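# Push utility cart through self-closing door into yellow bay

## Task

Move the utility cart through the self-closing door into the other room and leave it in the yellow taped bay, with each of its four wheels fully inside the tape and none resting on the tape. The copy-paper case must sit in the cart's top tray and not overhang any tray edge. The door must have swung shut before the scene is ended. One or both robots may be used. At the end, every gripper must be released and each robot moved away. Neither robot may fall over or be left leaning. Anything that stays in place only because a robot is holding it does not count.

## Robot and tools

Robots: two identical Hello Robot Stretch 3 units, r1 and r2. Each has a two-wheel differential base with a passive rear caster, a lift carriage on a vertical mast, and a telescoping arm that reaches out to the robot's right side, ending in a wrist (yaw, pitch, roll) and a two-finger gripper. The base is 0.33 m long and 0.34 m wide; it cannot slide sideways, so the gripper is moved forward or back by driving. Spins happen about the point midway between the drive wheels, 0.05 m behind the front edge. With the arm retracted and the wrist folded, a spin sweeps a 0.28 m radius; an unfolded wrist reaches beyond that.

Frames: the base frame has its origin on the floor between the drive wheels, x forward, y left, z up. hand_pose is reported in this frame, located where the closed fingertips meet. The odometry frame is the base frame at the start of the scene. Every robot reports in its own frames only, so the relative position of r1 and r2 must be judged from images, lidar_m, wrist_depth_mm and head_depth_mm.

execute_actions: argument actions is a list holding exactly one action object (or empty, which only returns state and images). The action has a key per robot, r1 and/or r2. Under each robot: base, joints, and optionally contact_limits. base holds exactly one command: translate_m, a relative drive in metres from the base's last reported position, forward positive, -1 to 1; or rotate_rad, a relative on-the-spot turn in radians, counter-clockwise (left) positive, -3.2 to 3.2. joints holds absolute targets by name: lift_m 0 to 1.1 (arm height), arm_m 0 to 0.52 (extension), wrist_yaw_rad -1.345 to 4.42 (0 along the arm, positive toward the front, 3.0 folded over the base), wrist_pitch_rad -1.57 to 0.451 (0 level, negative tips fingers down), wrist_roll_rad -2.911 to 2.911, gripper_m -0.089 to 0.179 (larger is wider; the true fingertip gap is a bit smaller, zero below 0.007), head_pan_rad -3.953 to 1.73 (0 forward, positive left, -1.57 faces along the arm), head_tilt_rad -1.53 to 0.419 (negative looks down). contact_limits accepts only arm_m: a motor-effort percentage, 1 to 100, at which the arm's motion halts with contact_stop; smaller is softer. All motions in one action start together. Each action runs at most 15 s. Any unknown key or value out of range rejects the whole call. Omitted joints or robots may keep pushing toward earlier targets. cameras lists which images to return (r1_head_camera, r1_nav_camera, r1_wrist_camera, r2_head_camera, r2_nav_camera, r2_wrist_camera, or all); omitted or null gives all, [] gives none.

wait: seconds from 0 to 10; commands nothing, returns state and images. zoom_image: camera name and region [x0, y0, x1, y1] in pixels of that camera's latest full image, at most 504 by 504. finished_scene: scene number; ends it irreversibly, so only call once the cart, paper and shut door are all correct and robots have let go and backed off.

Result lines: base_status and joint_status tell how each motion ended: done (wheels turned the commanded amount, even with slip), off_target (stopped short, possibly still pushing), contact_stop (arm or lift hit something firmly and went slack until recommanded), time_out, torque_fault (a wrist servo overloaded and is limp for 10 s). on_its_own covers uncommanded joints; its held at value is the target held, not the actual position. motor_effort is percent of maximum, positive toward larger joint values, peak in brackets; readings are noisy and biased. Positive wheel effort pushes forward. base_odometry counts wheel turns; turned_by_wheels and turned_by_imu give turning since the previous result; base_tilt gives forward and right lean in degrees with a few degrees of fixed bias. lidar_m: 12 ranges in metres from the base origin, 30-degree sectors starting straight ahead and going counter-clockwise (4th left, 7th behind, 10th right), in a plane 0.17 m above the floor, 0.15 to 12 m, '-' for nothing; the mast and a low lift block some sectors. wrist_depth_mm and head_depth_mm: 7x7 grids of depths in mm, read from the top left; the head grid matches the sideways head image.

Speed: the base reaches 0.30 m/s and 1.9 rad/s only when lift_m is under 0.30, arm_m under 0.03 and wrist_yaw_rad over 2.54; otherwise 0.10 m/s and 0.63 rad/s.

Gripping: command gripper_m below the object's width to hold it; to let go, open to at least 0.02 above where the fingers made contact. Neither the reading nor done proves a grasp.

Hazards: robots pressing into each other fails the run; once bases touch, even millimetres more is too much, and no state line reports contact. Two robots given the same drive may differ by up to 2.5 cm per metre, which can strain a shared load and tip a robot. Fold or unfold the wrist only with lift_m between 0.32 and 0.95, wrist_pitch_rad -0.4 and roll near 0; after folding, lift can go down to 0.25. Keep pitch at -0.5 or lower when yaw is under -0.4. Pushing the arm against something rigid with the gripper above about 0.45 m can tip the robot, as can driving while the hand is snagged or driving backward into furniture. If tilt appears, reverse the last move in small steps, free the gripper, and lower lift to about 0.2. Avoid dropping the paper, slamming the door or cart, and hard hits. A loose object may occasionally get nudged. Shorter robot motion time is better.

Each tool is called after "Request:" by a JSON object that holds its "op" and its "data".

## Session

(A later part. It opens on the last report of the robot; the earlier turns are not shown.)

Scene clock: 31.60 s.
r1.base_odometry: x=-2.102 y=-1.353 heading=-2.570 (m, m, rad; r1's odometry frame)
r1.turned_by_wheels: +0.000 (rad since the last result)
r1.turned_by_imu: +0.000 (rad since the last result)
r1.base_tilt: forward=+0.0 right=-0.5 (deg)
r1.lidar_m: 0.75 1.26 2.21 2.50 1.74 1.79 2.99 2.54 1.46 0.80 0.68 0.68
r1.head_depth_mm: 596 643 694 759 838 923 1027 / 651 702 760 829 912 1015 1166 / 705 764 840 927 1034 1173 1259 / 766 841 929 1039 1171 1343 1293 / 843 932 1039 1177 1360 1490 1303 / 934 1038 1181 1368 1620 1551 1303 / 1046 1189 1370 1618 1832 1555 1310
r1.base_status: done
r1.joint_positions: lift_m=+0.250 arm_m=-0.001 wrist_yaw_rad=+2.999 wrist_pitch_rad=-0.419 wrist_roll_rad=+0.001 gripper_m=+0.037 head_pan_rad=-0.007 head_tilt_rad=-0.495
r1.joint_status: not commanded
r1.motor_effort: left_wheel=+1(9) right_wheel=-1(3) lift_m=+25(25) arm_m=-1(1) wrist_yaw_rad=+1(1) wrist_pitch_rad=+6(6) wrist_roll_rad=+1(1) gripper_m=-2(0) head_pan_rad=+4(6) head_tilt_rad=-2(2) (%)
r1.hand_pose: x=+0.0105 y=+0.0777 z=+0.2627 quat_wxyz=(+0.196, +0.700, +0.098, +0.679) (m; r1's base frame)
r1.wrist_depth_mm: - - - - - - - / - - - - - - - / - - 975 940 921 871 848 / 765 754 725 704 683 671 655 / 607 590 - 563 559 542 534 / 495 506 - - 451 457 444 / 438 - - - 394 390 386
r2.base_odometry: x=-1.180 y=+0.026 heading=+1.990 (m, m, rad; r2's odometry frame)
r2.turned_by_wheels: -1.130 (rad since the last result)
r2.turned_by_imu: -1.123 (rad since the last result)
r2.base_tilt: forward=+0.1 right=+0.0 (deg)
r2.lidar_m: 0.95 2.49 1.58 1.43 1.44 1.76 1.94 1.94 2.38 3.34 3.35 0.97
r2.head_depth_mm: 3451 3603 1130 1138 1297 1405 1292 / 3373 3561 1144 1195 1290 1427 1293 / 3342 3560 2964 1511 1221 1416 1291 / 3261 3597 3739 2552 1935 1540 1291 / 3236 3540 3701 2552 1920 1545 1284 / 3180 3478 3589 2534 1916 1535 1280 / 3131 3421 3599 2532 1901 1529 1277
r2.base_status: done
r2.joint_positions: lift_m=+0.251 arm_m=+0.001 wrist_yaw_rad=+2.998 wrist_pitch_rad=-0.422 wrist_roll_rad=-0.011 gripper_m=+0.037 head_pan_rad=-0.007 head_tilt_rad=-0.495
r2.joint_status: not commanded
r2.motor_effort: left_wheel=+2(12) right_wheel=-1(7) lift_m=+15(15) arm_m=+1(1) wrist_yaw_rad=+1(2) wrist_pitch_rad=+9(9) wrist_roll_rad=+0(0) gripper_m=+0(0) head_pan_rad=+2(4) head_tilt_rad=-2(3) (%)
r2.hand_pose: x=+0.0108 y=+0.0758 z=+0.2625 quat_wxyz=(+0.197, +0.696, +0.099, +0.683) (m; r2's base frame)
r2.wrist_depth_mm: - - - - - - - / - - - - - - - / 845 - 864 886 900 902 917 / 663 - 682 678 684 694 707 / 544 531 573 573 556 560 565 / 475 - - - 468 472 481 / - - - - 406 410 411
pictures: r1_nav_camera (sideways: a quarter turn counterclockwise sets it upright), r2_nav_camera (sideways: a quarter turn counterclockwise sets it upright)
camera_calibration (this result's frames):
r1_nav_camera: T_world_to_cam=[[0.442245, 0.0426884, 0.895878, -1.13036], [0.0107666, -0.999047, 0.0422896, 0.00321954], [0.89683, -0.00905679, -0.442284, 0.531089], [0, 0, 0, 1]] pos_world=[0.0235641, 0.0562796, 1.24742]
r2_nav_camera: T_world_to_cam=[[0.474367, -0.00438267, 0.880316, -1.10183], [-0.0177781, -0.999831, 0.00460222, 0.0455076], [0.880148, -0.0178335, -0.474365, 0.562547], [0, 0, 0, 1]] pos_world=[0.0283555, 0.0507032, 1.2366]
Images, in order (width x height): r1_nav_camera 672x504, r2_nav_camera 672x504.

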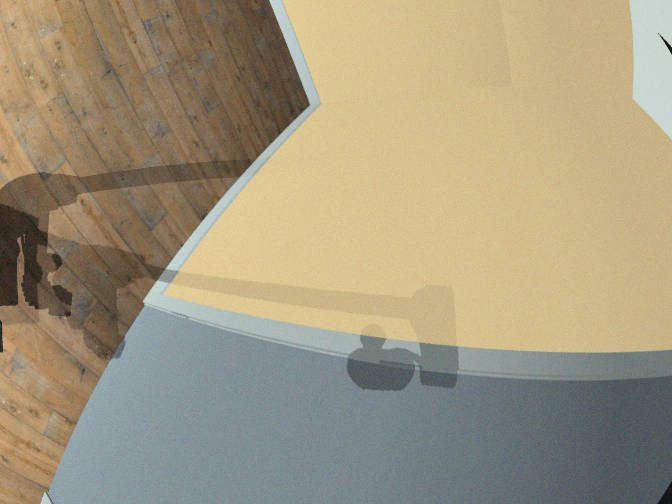

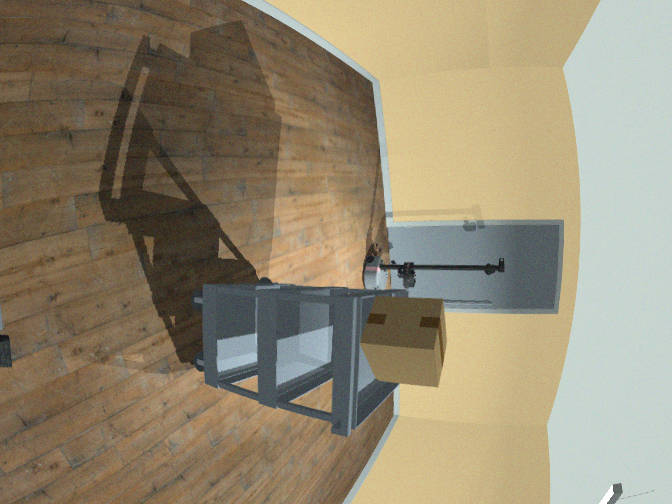

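Request:
{"op": "execute_actions", "data": {"actions": [{"r1":{"base":{"rotate_rad":-0.72},"joints":{"lift_m":0.7,"head_tilt_rad":-0.4,"head_pan_rad":-0.4}},"r2":{"joints":{"lift_m":0.746,"head_tilt_rad":-0.6,"head_pan_rad":-0.25}}}], "cameras": []}}

Request:
{"op": "execute_actions", "data": {"actions": [{"r1":{"joints":{"wrist_yaw_rad":1.57,"gripper_m":0.12}},"r2":{"joints":{"wrist_yaw_rad":1.57,"gripper_m":0.12}}}], "cameras": []}}

Request:
{"op": "execute_actions", "data": {"actions": [{"r1":{"joints":{"wrist_pitch_rad":0,"arm_m":0.36}},"r2":{"joints":{"wrist_pitch_rad":0,"wrist_roll_rad":1.57,"arm_m":0.06}}}]}}

Scene clock: 37.17 s.
r1.base_odometry: x=-2.102 y=-1.353 heading=+2.994 (m, m, rad; r1's odometry frame)
r1.turned_by_wheels: -0.720 (rad since the last result)
r1.turned_by_imu: -0.724 (rad since the last result)
r1.base_tilt: forward=+0.0 right=-0.4 (deg)
r1.lidar_m: 0.68 0.71 0.99 2.21 2.31 3.23 1.74 3.47 2.61 2.36 0.93 0.69
r1.head_depth_mm: 632 684 746 818 908 1024 1167 / 612 661 718 785 866 963 1098 / 592 639 691 752 828 922 1034 / 574 616 665 724 793 875 977 / 557 597 642 698 762 839 930 / 541 579 621 672 732 802 886 / 525 561 601 649 703 767 847
r1.base_status: done
r1.joint_positions: lift_m=+0.700 arm_m=-0.001 wrist_yaw_rad=+2.999 wrist_pitch_rad=-0.418 wrist_roll_rad=+0.001 gripper_m=+0.037 head_pan_rad=-0.393 head_tilt_rad=-0.409
r1.joint_status: all done
r1.motor_effort: left_wheel=+1(7) right_wheel=-1(7) lift_m=+31(33) arm_m=-1(1) wrist_yaw_rad=+0(0) wrist_pitch_rad=+6(6) wrist_roll_rad=+1(1) gripper_m=+0(1) head_pan_rad=-5(40) head_tilt_rad=+3(11) (%)
r1.hand_pose: x=+0.0105 y=+0.0777 z=+0.7124 quat_wxyz=(+0.196, +0.700, +0.097, +0.679) (m; r1's base frame)
r1.wrist_depth_mm: - - - - - 983 714 / - - - - - - 713 / - - - - - - 721 / - - - - - - 747 / - - - - - - 753 / - - - - 969 964 757 / 926 922 - 875 862 853 782
r2.base_odometry: x=-1.180 y=+0.026 heading=+1.990 (m, m, rad; r2's odometry frame)
r2.turned_by_wheels: +0.000 (rad since the last result)
r2.turned_by_imu: +0.001 (rad since the last result)
r2.base_tilt: forward=+0.2 right=-0.1 (deg)
r2.lidar_m: 0.95 2.50 1.58 1.43 1.44 1.76 1.94 1.95 2.37 3.34 3.37 0.97
r2.head_depth_mm: - - 2904 2143 1753 1438 1230 / 3838 - 1181 1371 1511 1439 1233 / 3658 1149 1192 1415 1501 1434 1221 / 3544 1090 1132 1410 1496 1429 1223 / 3324 1180 1245 1519 1629 1431 1224 / 3209 3579 2980 2175 1725 1424 1218 / 3179 3445 2951 2179 1718 1427 1214
r2.base_status: not commanded
r2.joint_positions: lift_m=+0.745 arm_m=+0.001 wrist_yaw_rad=+2.998 wrist_pitch_rad=-0.421 wrist_roll_rad=-0.011 gripper_m=+0.037 head_pan_rad=-0.243 head_tilt_rad=-0.592
r2.joint_status: all done
r2.motor_effort: left_wheel=+1(1) right_wheel=-1(1) lift_m=+48(52) arm_m=+0(0) wrist_yaw_rad=+2(2) wrist_pitch_rad=+9(9) wrist_roll_rad=+0(0) gripper_m=+0(0) head_pan_rad=-3(22) head_tilt_rad=-4(15) (%)
r2.hand_pose: x=+0.0108 y=+0.0758 z=+0.7572 quat_wxyz=(+0.197, +0.696, +0.099, +0.683) (m; r2's base frame)
r2.wrist_depth_mm: - - - - - - - / - - - - - - - / - - - - - - - / - - - - - - - / - - - - - - - / - - - - - - - / 906 924 927 921 943 955 944
pictures: none
No camera images: the call's "cameras" was empty. Leave "cameras" out to get every camera's image.

Scene clock: 38.90 s.
r1.base_odometry: x=-2.102 y=-1.353 heading=+2.994 (m, m, rad; r1's odometry frame)
r1.turned_by_wheels: +0.000 (rad since the last result)
r1.turned_by_imu: +0.000 (rad since the last result)
r1.base_tilt: forward=+0.0 right=-0.4 (deg)
r1.lidar_m: 0.67 0.70 0.99 2.21 2.32 3.23 1.75 3.46 2.60 2.36 0.93 0.69
r1.head_depth_mm: 634 686 747 820 909 1020 1165 / 612 661 718 786 868 966 1094 / 593 639 691 753 827 919 1032 / 576 617 666 725 795 874 977 / 556 597 643 696 760 835 930 / 542 579 622 672 730 800 886 / 525 560 602 648 704 766 845
r1.base_status: not commanded
r1.joint_positions: lift_m=+0.700 arm_m=-0.001 wrist_yaw_rad=+1.572 wrist_pitch_rad=-0.418 wrist_roll_rad=+0.001 gripper_m=+0.120 head_pan_rad=-0.393 head_tilt_rad=-0.409
r1.joint_status: all done
r1.motor_effort: left_wheel=+1(1) right_wheel=-2(2) lift_m=+31(32) arm_m=-1(1) wrist_yaw_rad=-1(2) wrist_pitch_rad=+6(6) wrist_roll_rad=+0(0) gripper_m=+0(90) head_pan_rad=-5(5) head_tilt_rad=+4(3) (%)
r1.hand_pose: x=+0.2030 y=-0.1443 z=+0.7124 quat_wxyz=(+0.593, +0.593, -0.385, +0.385) (m; r1's base frame)
r1.wrist_depth_mm: 551 547 544 539 533 529 519 / 603 598 599 589 583 577 570 / 668 669 657 646 651 649 625 / 750 730 734 726 718 710 689 / 853 821 811 821 802 799 783 / 959 961 969 938 925 884 882 / 919 921 893 880 857 845 847
r2.base_odometry: x=-1.180 y=+0.026 heading=+1.990 (m, m, rad; r2's odometry frame)
r2.turned_by_wheels: +0.000 (rad since the last result)
r2.turned_by_imu: +0.000 (rad since the last result)
r2.base_tilt: forward=+0.2 right=-0.1 (deg)
r2.lidar_m: 0.95 2.50 1.58 1.43 1.44 1.76 1.93 1.95 2.38 3.34 3.37 0.97
r2.head_depth_mm: - - 2909 2144 1754 1440 1230 / 3843 - 1180 1366 1513 1448 1222 / 3658 1141 1184 1416 1491 1433 1221 / 3501 1095 1129 1410 1495 1428 1223 / 3342 1182 1241 1527 1636 1433 1221 / 3206 3583 2980 2195 1728 1427 1217 / 3169 3441 2968 2183 1721 1421 1217
r2.base_status: not commanded
r2.joint_positions: lift_m=+0.745 arm_m=+0.001 wrist_yaw_rad=+1.573 wrist_pitch_rad=-0.421 wrist_roll_rad=-0.011 gripper_m=+0.120 head_pan_rad=-0.243 head_tilt_rad=-0.592
r2.joint_status: all done
r2.motor_effort: left_wheel=+2(2) right_wheel=-1(1) lift_m=+47(48) arm_m=+1(1) wrist_yaw_rad=-5(7) wrist_pitch_rad=+9(9) wrist_roll_rad=+0(0) gripper_m=+0(96) head_pan_rad=-3(3) head_tilt_rad=-3(4) (%)
r2.hand_pose: x=+0.2026 y=-0.1454 z=+0.7572 quat_wxyz=(+0.596, +0.592, -0.380, +0.388) (m; r2's base frame)
r2.wrist_depth_mm: - - - - - - - / - - - - - - - / - - - 937 925 - - / - - - - - - - / - - - - - - - / - - - - - - - / 908 891 938 918 934 938 945
pictures: none
No camera images: the call's "cameras" was empty. Leave "cameras" out to get every camera's image.

Scene clock: 42.77 s.
r1.base_odometry: x=-2.102 y=-1.353 heading=+2.994 (m, m, rad; r1's odometry frame)
r1.turned_by_wheels: +0.000 (rad since the last result)
r1.turned_by_imu: +0.000 (rad since the last result)
r1.base_tilt: forward=+0.0 right=-0.4 (deg)
r1.lidar_m: 0.67 0.71 0.98 2.21 2.32 3.22 1.74 3.48 2.61 2.37 0.93 0.69
r1.head_depth_mm: 632 685 747 819 909 1018 1167 / 610 660 718 784 867 970 1098 / 593 637 691 754 828 925 1033 / 574 617 666 723 792 874 977 / 557 598 644 697 760 837 932 / 540 579 621 672 729 800 885 / 525 561 601 648 701 767 848
r1.base_status: not commanded
r1.joint_positions: lift_m=+0.700 arm_m=+0.360 wrist_yaw_rad=+1.570 wrist_pitch_rad=-0.022 wrist_roll_rad=+0.001 gripper_m=+0.120 head_pan_rad=-0.393 head_tilt_rad=-0.409
r1.joint_status: all done
r1.motor_effort: left_wheel=+1(1) right_wheel=-1(2) lift_m=+32(32) arm_m=+2(1) wrist_yaw_rad=+0(2) wrist_pitch_rad=+7(8) wrist_roll_rad=+0(1) gripper_m=+0(0) head_pan_rad=-4(5) head_tilt_rad=+3(4) (%)
r1.hand_pose: x=+0.2343 y=-0.5049 z=+0.8087 quat_wxyz=(+0.506, +0.506, -0.495, +0.494) (m; r1's base frame)
r1.wrist_depth_mm: 571 568 564 545 533 536 527 / 592 581 573 568 555 550 540 / 623 604 593 588 571 563 562 / 633 627 620 604 588 588 575 / 652 643 635 627 615 603 597 / 676 680 660 655 638 622 624 / 695 699 684 663 656 657 644
r2.base_odometry: x=-1.180 y=+0.026 heading=+1.990 (m, m, rad; r2's odometry frame)
r2.turned_by_wheels: +0.000 (rad since the last result)
r2.turned_by_imu: +0.001 (rad since the last result)
r2.base_tilt: forward=+0.2 right=-0.1 (deg)
r2.lidar_m: 0.95 2.49 1.58 1.43 1.44 1.76 1.94 1.95 2.37 3.34 3.38 0.97
r2.head_depth_mm: - - 2921 2132 1749 1486 1232 / 3885 - 1181 1366 1513 1439 1229 / 3661 1142 1182 1413 1498 1441 1221 / 3460 1090 1130 1413 1489 1435 1220 / 3351 1182 1241 1524 1627 1434 1215 / 3228 3580 2992 2176 1723 1423 1218 / 3171 3428 2963 2178 1715 1420 1213
r2.base_status: not commanded
r2.joint_positions: lift_m=+0.745 arm_m=+0.060 wrist_yaw_rad=+1.572 wrist_pitch_rad=-0.026 wrist_roll_rad=+1.569 gripper_m=+0.120 head_pan_rad=-0.243 head_tilt_rad=-0.592
r2.joint_status: all done
r2.motor_effort: left_wheel=+2(2) right_wheel=-1(1) lift_m=+48(47) arm_m=+4(4) wrist_yaw_rad=-2(5) wrist_pitch_rad=+11(12) wrist_roll_rad=+0(2) gripper_m=+0(1) head_pan_rad=-4(3) head_tilt_rad=-4(4) (%)
r2.hand_pose: x=+0.2342 y=-0.2042 z=+0.8530 quat_wxyz=(+0.011, +0.708, -0.706, -0.008) (m; r2's base frame)
r2.wrist_depth_mm: - - - 789 814 - 861 / - - - - - - 894 / - - - - - - 908 / - - - - - - 953 / - - - - - - 934 / - - - - - - 961 / - - - - - - 953
pictures: r1_head_camera (sideways: a quarter turn clockwise sets it upright), r1_nav_camera (sideways: a quarter turn counterclockwise sets it upright), r1_wrist_camera, r2_head_camera (sideways: a quarter turn clockwise sets it upright), r2_nav_camera (sideways: a quarter turn counterclockwise sets it upright), r2_wrist_camera
camera_calibration (this result's frames):
r1_head_camera: T_world_to_cam=[[-0.39629, 0.169529, -0.902338, 1.19938], [0.358734, 0.93327, 0.0177909, -0.0226095], [0.845142, -0.316649, -0.430661, 0.508049], [0, 0, 0, 1]] pos_world=[0.0540379, -0.0213546, 1.30144]
r1_nav_camera: T_world_to_cam=[[0.352737, -0.0967325, 0.930709, -1.17526], [-0.36972, -0.928117, 0.0436603, 0.0037511], [0.859583, -0.359502, -0.363145, 0.428332], [0, 0, 0, 1]] pos_world=[0.0477577, 0.0437821, 1.24921]
r1_wrist_camera: T_world_to_cam=[[0.0271164, -0.998109, -0.0551701, -0.455457], [-0.205316, 0.0484527, -0.977496, 0.900467], [0.97832, 0.0378335, -0.203614, 0.121898], [0, 0, 0, 1]] pos_world=[0.0779758, -0.502838, 0.879895]
r2_head_camera: T_world_to_cam=[[-0.590231, 0.114945, -0.799009, 1.06303], [0.206608, 0.978352, -0.0118771, 0.0150256], [0.780347, -0.172092, -0.601202, 0.741625], [0, 0, 0, 1]] pos_world=[0.045607, -0.00926307, 1.29542]
r2_nav_camera: T_world_to_cam=[[0.541015, -0.135177, 0.830078, -1.03672], [-0.250529, -0.968093, 0.00563383, 0.045585], [0.802831, -0.211006, -0.557619, 0.671341], [0, 0, 0, 1]] pos_world=[0.0333299, 0.0456473, 1.23466]
r2_wrist_camera: T_world_to_cam=[[-0.0772467, -0.0134156, -0.996922, 0.855495], [-0.159305, 0.987229, -0.000941359, 0.277037], [0.984203, 0.158742, -0.0783974, 0.035853], [0, 0, 0, 1]] pos_world=[0.074931, -0.267713, 0.855934]
Images, in order (width x height): r1_head_camera 896x504, r1_nav_camera 672x504, r1_wrist_camera 644x364, r2_head_camera 896x504, r2_nav_camera 672x504, r2_wrist_camera 644x364.

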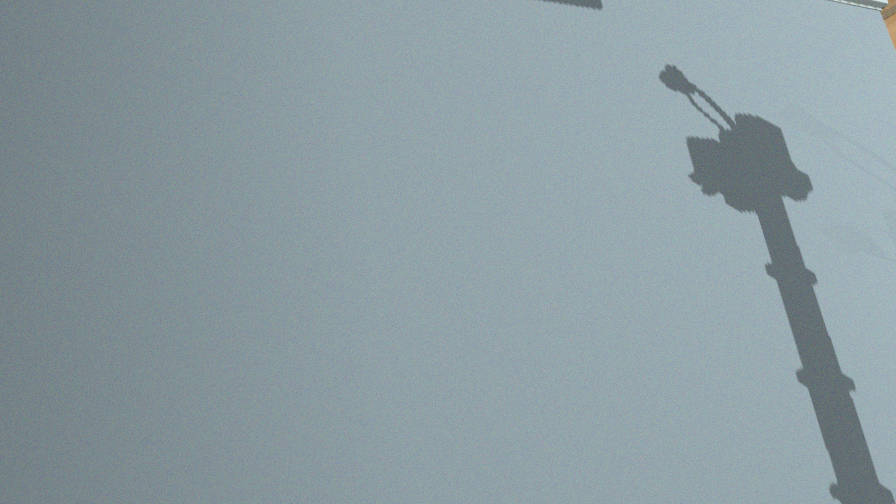

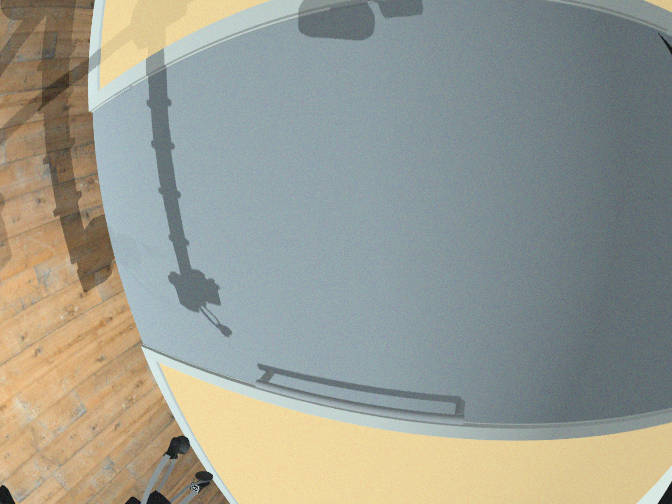

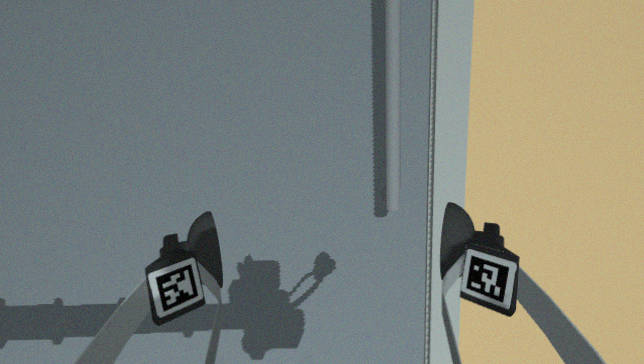

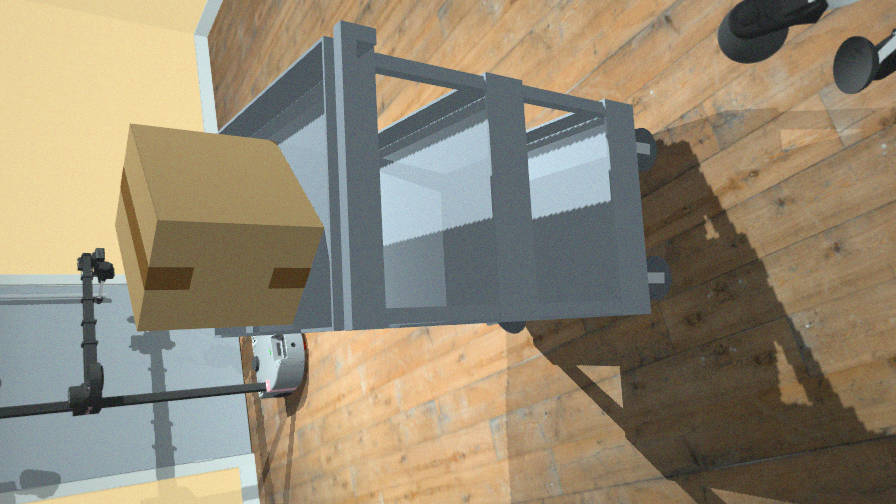

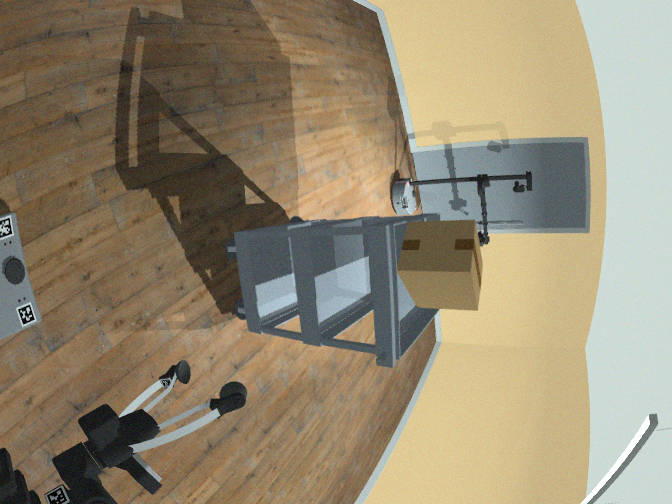

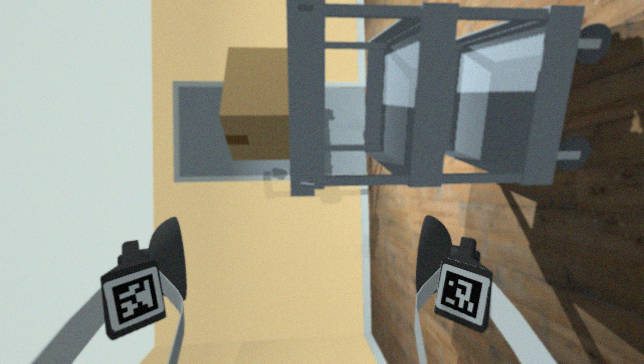

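Request:
{"op": "execute_actions", "data": {"actions": [{"r1":{"base":{"translate_m":0.2},"joints":{"arm_m":0.45,"lift_m":0.76}},"r2":{"base":{"rotate_rad":-0.125},"joints":{"head_pan_rad":-0.3,"head_tilt_rad":-0.9}}}], "cameras": ["r1_wrist_camera"]}}

Request:
{"op": "execute_actions", "data": {"actions": [{"r2":{"base":{"translate_m":0.45}}}], "cameras": ["r1_wrist_camera","r2_wrist_camera","r2_head_camera"]}}

Scene clock: 46.77 s.
r1.base_odometry: x=-2.300 y=-1.323 heading=+2.994 (m, m, rad; r1's odometry frame)
r1.turned_by_wheels: +0.000 (rad since the last result)
r1.turned_by_imu: -0.001 (rad since the last result)
r1.base_tilt: forward=+0.1 right=-0.4 (deg)
r1.lidar_m: 0.47 0.50 0.69 2.08 2.31 3.24 1.94 3.48 2.62 1.67 0.65 0.49
r1.head_depth_mm: 432 468 509 560 621 696 795 / 417 450 490 536 592 660 749 / 404 436 471 515 565 628 708 / 391 421 454 494 541 597 669 / 380 408 439 474 519 570 636 / 368 395 424 459 499 546 604 / 358 382 410 442 479 523 578
r1.base_status: done
r1.joint_positions: lift_m=+0.760 arm_m=+0.450 wrist_yaw_rad=+1.570 wrist_pitch_rad=-0.022 wrist_roll_rad=+0.001 gripper_m=+0.120 head_pan_rad=-0.393 head_tilt_rad=-0.409
r1.joint_status: all done
r1.motor_effort: left_wheel=+1(4) right_wheel=-2(3) lift_m=+31(33) arm_m=+2(4) wrist_yaw_rad=+0(0) wrist_pitch_rad=+8(7) wrist_roll_rad=+0(1) gripper_m=+1(1) head_pan_rad=-5(4) head_tilt_rad=+4(4) (%)
r1.hand_pose: x=+0.2343 y=-0.5949 z=+0.8689 quat_wxyz=(+0.506, +0.505, -0.495, +0.494) (m; r1's base frame)
r1.wrist_depth_mm: 370 367 363 355 348 346 344 / 381 379 373 368 354 356 356 / 398 392 382 377 363 369 365 / 410 405 399 393 379 384 376 / 425 419 411 405 397 395 389 / 443 435 429 422 405 405 400 / 458 453 445 437 420 421 420
r2.base_odometry: x=-1.180 y=+0.026 heading=+1.865 (m, m, rad; r2's odometry frame)
r2.turned_by_wheels: -0.125 (rad since the last result)
r2.turned_by_imu: -0.124 (rad since the last result)
r2.base_tilt: forward=+0.2 right=-0.1 (deg)
r2.lidar_m: 0.95 3.06 1.70 1.44 1.43 1.63 1.94 1.93 2.20 3.35 3.34 0.99
r2.head_depth_mm: 2878 2277 1877 1603 1377 1241 1110 / 2880 2273 1876 1611 1419 1239 1112 / 1009 1330 1584 1574 1398 1238 1112 / 1108 1401 1547 1539 1394 1235 1108 / 1011 1357 1287 1511 1394 1234 1111 / 1022 1320 1255 1531 1395 1235 1106 / 1097 2180 1876 1592 1388 1237 1105
r2.base_status: done
r2.joint_positions: lift_m=+0.745 arm_m=+0.060 wrist_yaw_rad=+1.572 wrist_pitch_rad=-0.026 wrist_roll_rad=+1.569 gripper_m=+0.120 head_pan_rad=-0.293 head_tilt_rad=-0.889
r2.joint_status: all done
r2.motor_effort: left_wheel=+2(6) right_wheel=-1(7) lift_m=+48(47) arm_m=+4(4) wrist_yaw_rad=-2(3) wrist_pitch_rad=+11(11) wrist_roll_rad=+0(0) gripper_m=+0(1) head_pan_rad=-3(12) head_tilt_rad=-5(24) (%)
r2.hand_pose: x=+0.2342 y=-0.2043 z=+0.8531 quat_wxyz=(+0.010, +0.708, -0.707, -0.008) (m; r2's base frame)
r2.wrist_depth_mm: - - - - - - 959 / - - - - - - 940 / - - - - - - 944 / - - - - - - 960 / - - - - - - 962 / - - - - - - 965 / - - - - - - 952
pictures: r1_wrist_camera
camera_calibration (this result's frames):
r1_wrist_camera: T_world_to_cam=[[0.0271451, -0.998109, -0.0551548, -0.541989], [-0.204788, 0.0484523, -0.977606, 0.9636], [0.97843, 0.0378323, -0.203085, 0.137049], [0, 0, 0, 1]] pos_world=[0.0779534, -0.592838, 0.939961]
Images, in order (width x height): r1_wrist_camera 644x364.

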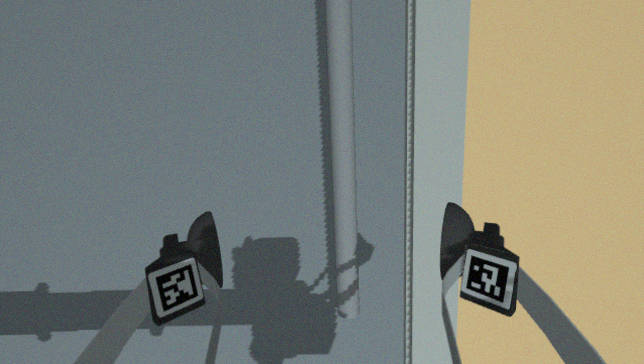

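Scene clock: 52.67 s.
r1.base_odometry: x=-2.300 y=-1.323 heading=+2.994 (m, m, rad; r1's odometry frame)
r1.turned_by_wheels: +0.000 (rad since the last result)
r1.turned_by_imu: +0.001 (rad since the last result)
r1.base_tilt: forward=+0.1 right=-0.4 (deg)
r1.lidar_m: 0.48 0.50 0.69 2.09 2.31 3.22 1.94 3.51 2.61 1.67 0.65 0.49
r1.head_depth_mm: 432 468 509 560 621 698 795 / 418 451 490 535 591 662 748 / 404 435 472 515 565 628 708 / 391 421 454 494 540 598 669 / 380 406 439 475 518 570 634 / 369 395 424 458 498 546 604 / 358 382 411 442 479 523 577
r1.base_status: not commanded
r1.joint_positions: lift_m=+0.760 arm_m=+0.450 wrist_yaw_rad=+1.570 wrist_pitch_rad=-0.022 wrist_roll_rad=+0.001 gripper_m=+0.120 head_pan_rad=-0.393 head_tilt_rad=-0.409
r1.joint_status: not commanded
r1.motor_effort: left_wheel=+1(1) right_wheel=-1(2) lift_m=+31(31) arm_m=+2(2) wrist_yaw_rad=+0(0) wrist_pitch_rad=+7(7) wrist_roll_rad=+0(0) gripper_m=+0(0) head_pan_rad=-4(4) head_tilt_rad=+4(4) (%)
r1.hand_pose: x=+0.2343 y=-0.5949 z=+0.8689 quat_wxyz=(+0.506, +0.505, -0.495, +0.494) (m; r1's base frame)
r1.wrist_depth_mm: 371 369 364 356 346 347 344 / 385 381 373 367 353 358 352 / 398 392 387 378 365 369 364 / 414 404 399 390 379 380 377 / 428 415 411 407 397 393 392 / 443 434 425 424 406 404 402 / 455 451 442 438 420 426 416
r2.base_odometry: x=-1.310 y=+0.456 heading=+1.865 (m, m, rad; r2's odometry frame)
r2.turned_by_wheels: +0.000 (rad since the last result)
r2.turned_by_imu: +0.002 (rad since the last result)
r2.base_tilt: forward=+0.1 right=-0.1 (deg)
r2.lidar_m: 0.50 3.36 1.85 1.57 1.57 1.78 2.37 2.37 2.70 3.22 3.20 0.52
r2.head_depth_mm: 2871 817 728 1569 1373 1239 1111 / 2882 850 673 1019 1314 1239 1112 / 798 850 656 1019 1256 1236 1110 / 643 751 643 1017 1210 1232 1112 / 629 740 722 991 1117 1233 1109 / 664 791 721 1506 1395 1225 1109 / 942 2127 1870 1592 1390 1230 1104
r2.base_status: done
r2.joint_positions: lift_m=+0.745 arm_m=+0.060 wrist_yaw_rad=+1.572 wrist_pitch_rad=-0.026 wrist_roll_rad=+1.569 gripper_m=+0.120 head_pan_rad=-0.293 head_tilt_rad=-0.889
r2.joint_status: not commanded
r2.motor_effort: left_wheel=+1(6) right_wheel=-1(1) lift_m=+48(48) arm_m=+3(3) wrist_yaw_rad=-3(3) wrist_pitch_rad=+11(11) wrist_roll_rad=+1(0) gripper_m=+0(0) head_pan_rad=-4(4) head_tilt_rad=-5(5) (%)
r2.hand_pose: x=+0.2342 y=-0.2043 z=+0.8531 quat_wxyz=(+0.010, +0.708, -0.707, -0.008) (m; r2's base frame)
r2.wrist_depth_mm: - - - 411 - 453 440 / - - - 421 997 605 681 / - - 674 429 - 596 683 / - - 617 437 - 606 723 / - - 757 445 - 607 706 / - - - 452 - 474 506 / - - - 460 - - 971
pictures: r1_wrist_camera, r2_head_camera (sideways: a quarter turn clockwise sets it upright), r2_wrist_camera
camera_calibration (this result's frames):
r1_wrist_camera: T_world_to_cam=[[0.0271452, -0.998109, -0.0551548, -0.541989], [-0.204788, 0.0484523, -0.977606, 0.9636], [0.97843, 0.0378324, -0.203085, 0.137049], [0, 0, 0, 1]] pos_world=[0.0779534, -0.592838, 0.939961]
r2_head_camera: T_world_to_cam=[[-0.782247, 0.20422, -0.588544, 0.789934], [0.253446, 0.967349, -0.00119915, 0.000835822], [0.569082, -0.150102, -0.808464, 1.01247], [0, 0, 0, 1]] pos_world=[0.0415315, -0.0101543, 1.28346]
r2_wrist_camera: T_world_to_cam=[[-0.0767628, -0.0133501, -0.99696, 0.855553], [-0.158999, 0.987278, -0.000978067, 0.277102], [0.98429, 0.158441, -0.0779089, 0.0353639], [0, 0, 0, 1]] pos_world=[0.0749253, -0.267758, 0.855978]
Images, in order (width x height): r1_wrist_camera 644x364, r2_head_camera 896x504, r2_wrist_camera 644x364.

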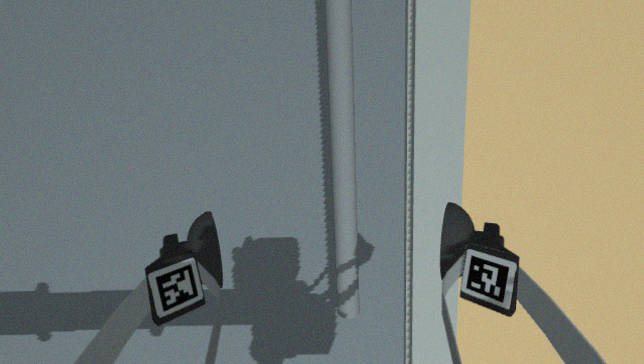

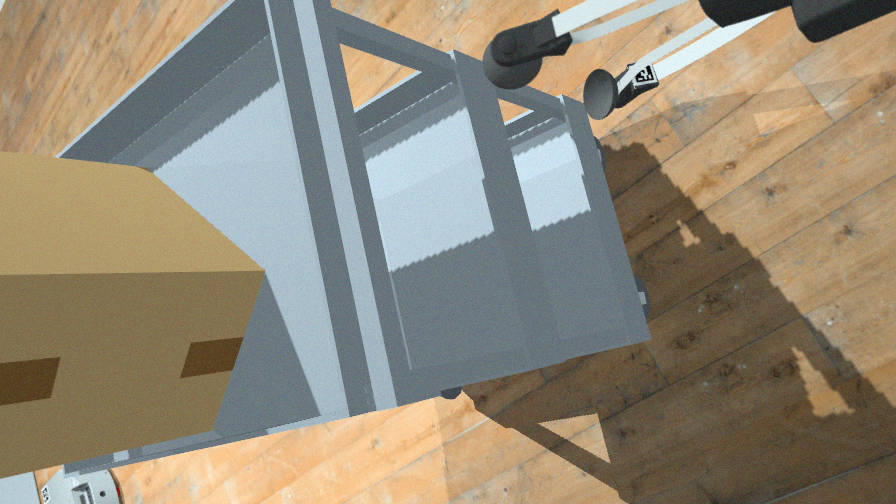

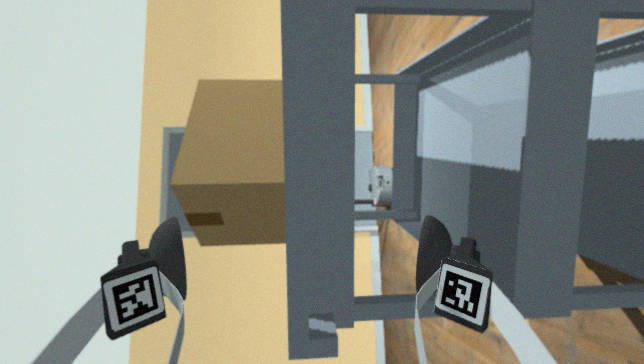

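Request:
{"op": "execute_actions", "data": {"actions": [{"r1":{"base":{"translate_m":0.16},"joints":{"arm_m":0.46}},"r2":{"base":{"translate_m":0.29}}}], "cameras": ["r1_wrist_camera","r2_wrist_camera"]}}

Scene clock: 57.10 s.
r1.base_odometry: x=-2.458 y=-1.300 heading=+2.994 (m, m, rad; r1's odometry frame)
r1.turned_by_wheels: +0.000 (rad since the last result)
r1.turned_by_imu: +0.000 (rad since the last result)
r1.base_tilt: forward=+0.1 right=-0.4 (deg)
r1.lidar_m: 0.32 0.33 0.46 1.37 2.30 3.21 2.08 3.50 2.62 1.10 0.44 0.33
r1.head_depth_mm: - 293 319 351 389 437 499 / - 287 307 336 371 414 469 / - - 295 322 354 393 443 / - - 287 309 339 374 419 / - - 283 298 325 357 398 / - - - 289 312 342 378 / - - - 284 300 328 361
r1.base_status: done
r1.joint_positions: lift_m=+0.760 arm_m=+0.460 wrist_yaw_rad=+1.570 wrist_pitch_rad=-0.022 wrist_roll_rad=+0.001 gripper_m=+0.120 head_pan_rad=-0.393 head_tilt_rad=-0.408
r1.joint_status: all done
r1.motor_effort: left_wheel=+1(4) right_wheel=-2(4) lift_m=+31(31) arm_m=+2(2) wrist_yaw_rad=+0(0) wrist_pitch_rad=+7(7) wrist_roll_rad=+1(0) gripper_m=+0(1) head_pan_rad=-5(5) head_tilt_rad=+4(3) (%)
r1.hand_pose: x=+0.2343 y=-0.6049 z=+0.8689 quat_wxyz=(+0.506, +0.505, -0.495, +0.494) (m; r1's base frame)
r1.wrist_depth_mm: 214 213 209 142 205 189 199 / 221 219 216 150 211 195 204 / 229 226 223 216 217 200 210 / 237 234 231 158 224 207 217 / 245 243 238 162 232 213 225 / 254 253 248 168 239 225 233 / 266 262 257 250 251 230 240
r2.base_odometry: x=-1.394 y=+0.734 heading=+1.865 (m, m, rad; r2's odometry frame)
r2.turned_by_wheels: +0.000 (rad since the last result)
r2.turned_by_imu: -0.043 (rad since the last result)
r2.base_tilt: forward=+0.1 right=-0.1 (deg)
r2.lidar_m: 0.22 3.18 2.01 1.66 1.65 1.83 2.66 2.64 2.93 3.14 0.35 0.24
r2.head_depth_mm: 2908 2279 708 618 515 1129 1112 / 551 772 725 617 480 1080 1113 / 483 472 617 617 512 799 1108 / 481 444 531 603 536 715 1079 / 479 467 566 615 535 445 1092 / 479 494 606 613 1314 1233 1111 / 479 541 1742 1595 1390 1238 1103
r2.base_status: done
r2.joint_positions: lift_m=+0.745 arm_m=+0.060 wrist_yaw_rad=+1.589 wrist_pitch_rad=-0.037 wrist_roll_rad=+1.580 gripper_m=+0.120 head_pan_rad=-0.293 head_tilt_rad=-0.889
r2.joint_status: not commanded
r2.on_its_own: wrist_yaw_rad is at rest, and its effort (-22) is outside its rest range (-12 to +12)
r2.motor_effort: left_wheel=+1(9) right_wheel=+10(19) lift_m=+45(47) arm_m=+4(4) wrist_yaw_rad=-22(24) wrist_pitch_rad=+15(20) wrist_roll_rad=-4(4) gripper_m=-1(2) head_pan_rad=-3(4) head_tilt_rad=-5(5) (%)
r2.hand_pose: x=+0.2337 y=-0.1999 z=+0.8502 quat_wxyz=(+0.011, +0.713, -0.701, -0.016) (m; r2's base frame)
r2.wrist_depth_mm: - - - 168 173 550 407 / - - 512 170 175 584 412 / - 450 429 113 178 588 418 / - 383 375 115 179 599 415 / - 344 347 116 182 591 416 / - - 409 117 183 545 415 / - - - 119 187 - 405
pictures: r1_wrist_camera, r2_wrist_camera
camera_calibration (this result's frames):
r1_wrist_camera: T_world_to_cam=[[0.0271451, -0.998109, -0.0551549, -0.551973], [-0.204788, 0.0484524, -0.977606, 0.964085], [0.97843, 0.0378323, -0.203085, 0.137427], [0, 0, 0, 1]] pos_world=[0.0779534, -0.60284, 0.939961]
r2_wrist_camera: T_world_to_cam=[[-0.0884883, -0.00353371, -0.996071, 0.856609], [-0.1752, 0.984459, 0.0120718, 0.264911], [0.980548, 0.17558, -0.0877322, 0.0475263], [0, 0, 0, 1]] pos_world=[0.0756104, -0.266111, 0.854215]
Images, in order (width x height): r1_wrist_camera 644x364, r2_wrist_camera 644x364.

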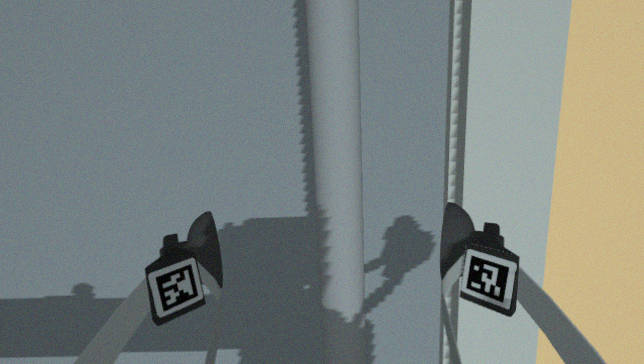

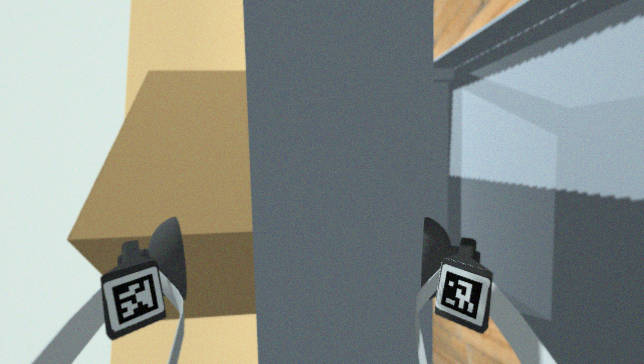

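Request:
{"op": "execute_actions", "data": {"actions": [{"r1":{"base":{"translate_m":0.04}},"r2":{"joints":{"gripper_m":-0.02}}}], "cameras": ["r1_wrist_camera","r2_wrist_camera"]}}

Request:
{"op": "execute_actions", "data": {"actions": [{"r1":{"joints":{"gripper_m":-0.02}}}], "cameras": ["r1_wrist_camera"]}}

Scene clock: 59.33 s.
r1.base_odometry: x=-2.498 y=-1.294 heading=+2.994 (m, m, rad; r1's odometry frame)
r1.turned_by_wheels: +0.000 (rad since the last result)
r1.turned_by_imu: +0.000 (rad since the last result)
r1.base_tilt: forward=+0.1 right=-0.4 (deg)
r1.lidar_m: 0.28 0.29 0.40 1.20 2.30 3.22 2.12 3.50 2.62 0.97 0.38 0.28
r1.head_depth_mm: - - - 298 331 371 425 / - - - 289 315 352 399 / - - - 283 301 335 376 / - - - - 290 318 356 / - - - - 284 304 338 / - - - - - 292 322 / - - - - - 285 307
r1.base_status: done
r1.joint_positions: lift_m=+0.760 arm_m=+0.460 wrist_yaw_rad=+1.570 wrist_pitch_rad=-0.022 wrist_roll_rad=+0.001 gripper_m=+0.120 head_pan_rad=-0.393 head_tilt_rad=-0.408
r1.joint_status: not commanded
r1.motor_effort: left_wheel=+1(6) right_wheel=-1(3) lift_m=+31(31) arm_m=+2(2) wrist_yaw_rad=+0(1) wrist_pitch_rad=+7(7) wrist_roll_rad=+1(0) gripper_m=-1(1) head_pan_rad=-4(4) head_tilt_rad=+4(4) (%)
r1.hand_pose: x=+0.2343 y=-0.6049 z=+0.8689 quat_wxyz=(+0.506, +0.505, -0.495, +0.494) (m; r1's base frame)
r1.wrist_depth_mm: 176 174 172 101 167 154 151 / 182 179 177 105 172 159 156 / 188 186 183 108 178 163 161 / 194 192 189 112 184 168 167 / 201 199 195 116 191 173 173 / 209 206 202 121 196 177 187 / 217 215 210 127 203 186 195
r2.base_odometry: x=-1.394 y=+0.734 heading=+1.865 (m, m, rad; r2's odometry frame)
r2.turned_by_wheels: +0.000 (rad since the last result)
r2.turned_by_imu: -0.026 (rad since the last result)
r2.base_tilt: forward=+0.1 right=-0.1 (deg)
r2.lidar_m: 0.23 3.19 2.04 1.66 1.65 1.81 2.66 2.64 2.90 3.15 0.37 0.24
r2.head_depth_mm: 2879 2272 705 618 527 1182 1115 / 2582 804 726 617 460 1097 1114 / 501 534 672 616 503 828 1112 / 481 442 530 605 523 748 1078 / 479 465 562 615 535 445 1091 / 479 488 599 614 565 1212 1108 / 478 516 702 1565 1387 1231 1105
r2.base_status: not commanded
r2.joint_positions: lift_m=+0.746 arm_m=+0.060 wrist_yaw_rad=+1.584 wrist_pitch_rad=-0.030 wrist_roll_rad=+1.573 gripper_m=-0.018 head_pan_rad=-0.293 head_tilt_rad=-0.889
r2.joint_status: all done
r2.on_its_own: wrist_yaw_rad is at rest, and its effort (-17) is outside its rest range (-12 to +12)
r2.motor_effort: left_wheel=+2(3) right_wheel=+12(13) lift_m=+42(45) arm_m=+3(4) wrist_yaw_rad=-17(24) wrist_pitch_rad=+13(34) wrist_roll_rad=-1(4) gripper_m=-31(99) head_pan_rad=-2(4) head_tilt_rad=-5(5) (%)
r2.hand_pose: x=+0.2340 y=-0.2013 z=+0.8522 quat_wxyz=(+0.010, +0.712, -0.702, -0.011) (m; r2's base frame)
r2.wrist_depth_mm: - - - 123 186 - 406 / - - - 124 187 591 415 / - 510 474 125 189 600 418 / - 407 408 126 190 609 419 / - 355 364 126 193 606 424 / - 414 - 127 444 593 421 / - - - 129 195 556 425
pictures: r1_wrist_camera, r2_wrist_camera
camera_calibration (this result's frames):
r1_wrist_camera: T_world_to_cam=[[0.0271451, -0.998109, -0.0551547, -0.551973], [-0.204788, 0.0484523, -0.977606, 0.964085], [0.97843, 0.0378322, -0.203085, 0.137427], [0, 0, 0, 1]] pos_world=[0.0779534, -0.60284, 0.939961]
r2_wrist_camera: T_world_to_cam=[[-0.081017, -0.00990765, -0.996663, 0.856143], [-0.170395, 0.985367, 0.00405575, 0.272123], [0.98204, 0.170155, -0.0815197, 0.0409419], [0, 0, 0, 1]] pos_world=[0.0755241, -0.266626, 0.85552]
Images, in order (width x height): r1_wrist_camera 644x364, r2_wrist_camera 644x364.

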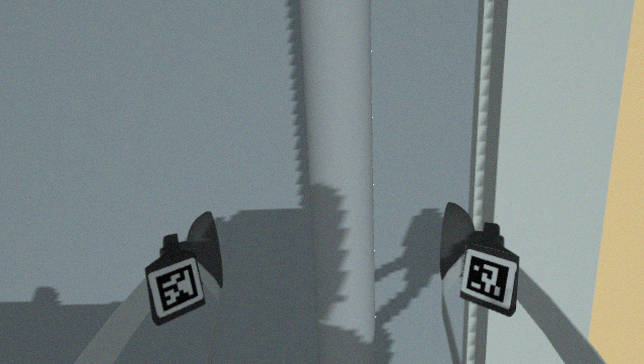

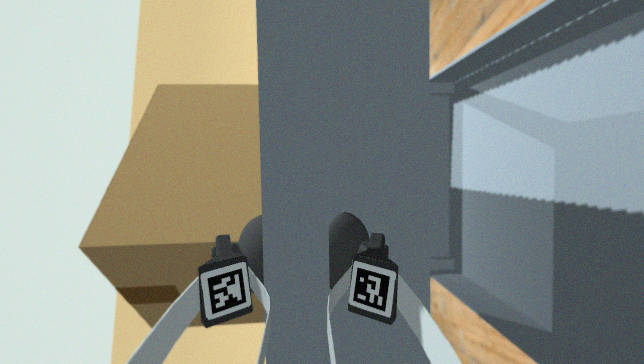

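Scene clock: 61.40 s.
r1.base_odometry: x=-2.498 y=-1.294 heading=+2.993 (m, m, rad; r1's odometry frame)
r1.turned_by_wheels: +0.000 (rad since the last result)
r1.turned_by_imu: +0.000 (rad since the last result)
r1.base_tilt: forward=+0.0 right=-0.4 (deg)
r1.lidar_m: 0.28 0.29 0.40 1.20 2.31 3.20 2.13 3.50 2.62 0.97 0.38 0.28
r1.head_depth_mm: - - - 299 331 372 425 / - - - 288 315 353 399 / - - - 283 301 335 377 / - - - - 290 318 357 / - - - - 285 304 338 / - - - - - 292 322 / - - - - - 285 308
r1.base_status: not commanded
r1.joint_positions: lift_m=+0.760 arm_m=+0.460 wrist_yaw_rad=+1.555 wrist_pitch_rad=-0.022 wrist_roll_rad=+0.001 gripper_m=-0.019 head_pan_rad=-0.393 head_tilt_rad=-0.408
r1.joint_status: all done
r1.on_its_own: wrist_yaw_rad is at rest, and its effort (+13) is outside its rest range (-12 to +12)
r1.motor_effort: left_wheel=-3(2) right_wheel=+4(4) lift_m=+31(31) arm_m=+1(2) wrist_yaw_rad=+13(14) wrist_pitch_rad=+7(7) wrist_roll_rad=+1(1) gripper_m=-22(100) head_pan_rad=-5(5) head_tilt_rad=+4(4) (%)
r1.hand_pose: x=+0.2343 y=-0.6088 z=+0.8689 quat_wxyz=(+0.509, +0.502, -0.498, +0.490) (m; r1's base frame)
r1.wrist_depth_mm: 174 172 171 102 169 155 154 / 180 179 176 106 174 160 160 / 185 185 182 109 179 165 165 / 192 191 190 113 185 171 178 / 200 197 195 116 191 176 184 / 205 203 202 120 200 182 193 / 214 212 209 125 206 187 199
r2.base_odometry: x=-1.394 y=+0.734 heading=+1.865 (m, m, rad; r2's odometry frame)
r2.turned_by_wheels: +0.000 (rad since the last result)
r2.turned_by_imu: +0.000 (rad since the last result)
r2.base_tilt: forward=+0.1 right=-0.1 (deg)
r2.lidar_m: 0.23 3.18 2.04 1.67 1.66 1.81 2.66 2.64 2.90 3.15 0.37 0.24
r2.head_depth_mm: 2885 2283 704 618 526 1178 1118 / 2592 805 725 617 460 1097 1110 / 501 534 674 617 502 828 1110 / 481 443 530 605 524 749 1076 / 479 465 562 614 535 444 1093 / 479 489 598 614 566 1214 1106 / 479 517 702 1568 1397 1228 1107
r2.base_status: not commanded
r2.joint_positions: lift_m=+0.746 arm_m=+0.060 wrist_yaw_rad=+1.584 wrist_pitch_rad=-0.028 wrist_roll_rad=+1.572 gripper_m=-0.009 head_pan_rad=-0.293 head_tilt_rad=-0.889
r2.joint_status: not commanded
r2.on_its_own: gripper_m is held at -0.010, not at your -0.020, by its stall guard, which is not easing now; wrist_yaw_rad is at rest, and its effort (-16) is outside its rest range (-12 to +12)
r2.motor_effort: left_wheel=+2(2) right_wheel=+11(11) lift_m=+42(41) arm_m=+4(4) wrist_yaw_rad=-16(17) wrist_pitch_rad=+12(12) wrist_roll_rad=-1(1) gripper_m=-25(31) head_pan_rad=-3(3) head_tilt_rad=-4(5) (%)
r2.hand_pose: x=+0.2341 y=-0.2013 z=+0.8529 quat_wxyz=(+0.010, +0.712, -0.702, -0.010) (m; r2's base frame)
r2.wrist_depth_mm: - - - 123 187 - 406 / - - - 124 188 598 419 / - 514 477 125 190 599 417 / - 403 408 125 191 604 425 / - 357 366 126 193 602 423 / - 413 - 127 447 599 424 / - - - 129 194 - 427
pictures: r1_wrist_camera
camera_calibration (this result's frames):
r1_wrist_camera: T_world_to_cam=[[0.012536, -0.998399, -0.0551522, -0.55262], [-0.204057, 0.0514414, -0.977607, 0.965916], [0.978879, 0.0235094, -0.203085, 0.128781], [0, 0, 0, 1]] pos_world=[0.0779685, -0.604451, 0.939961]
Images, in order (width x height): r1_wrist_camera 644x364.

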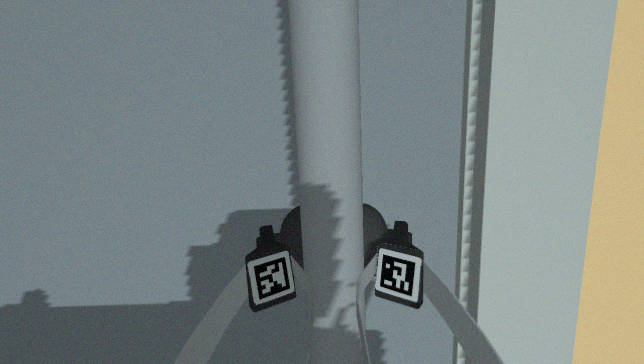

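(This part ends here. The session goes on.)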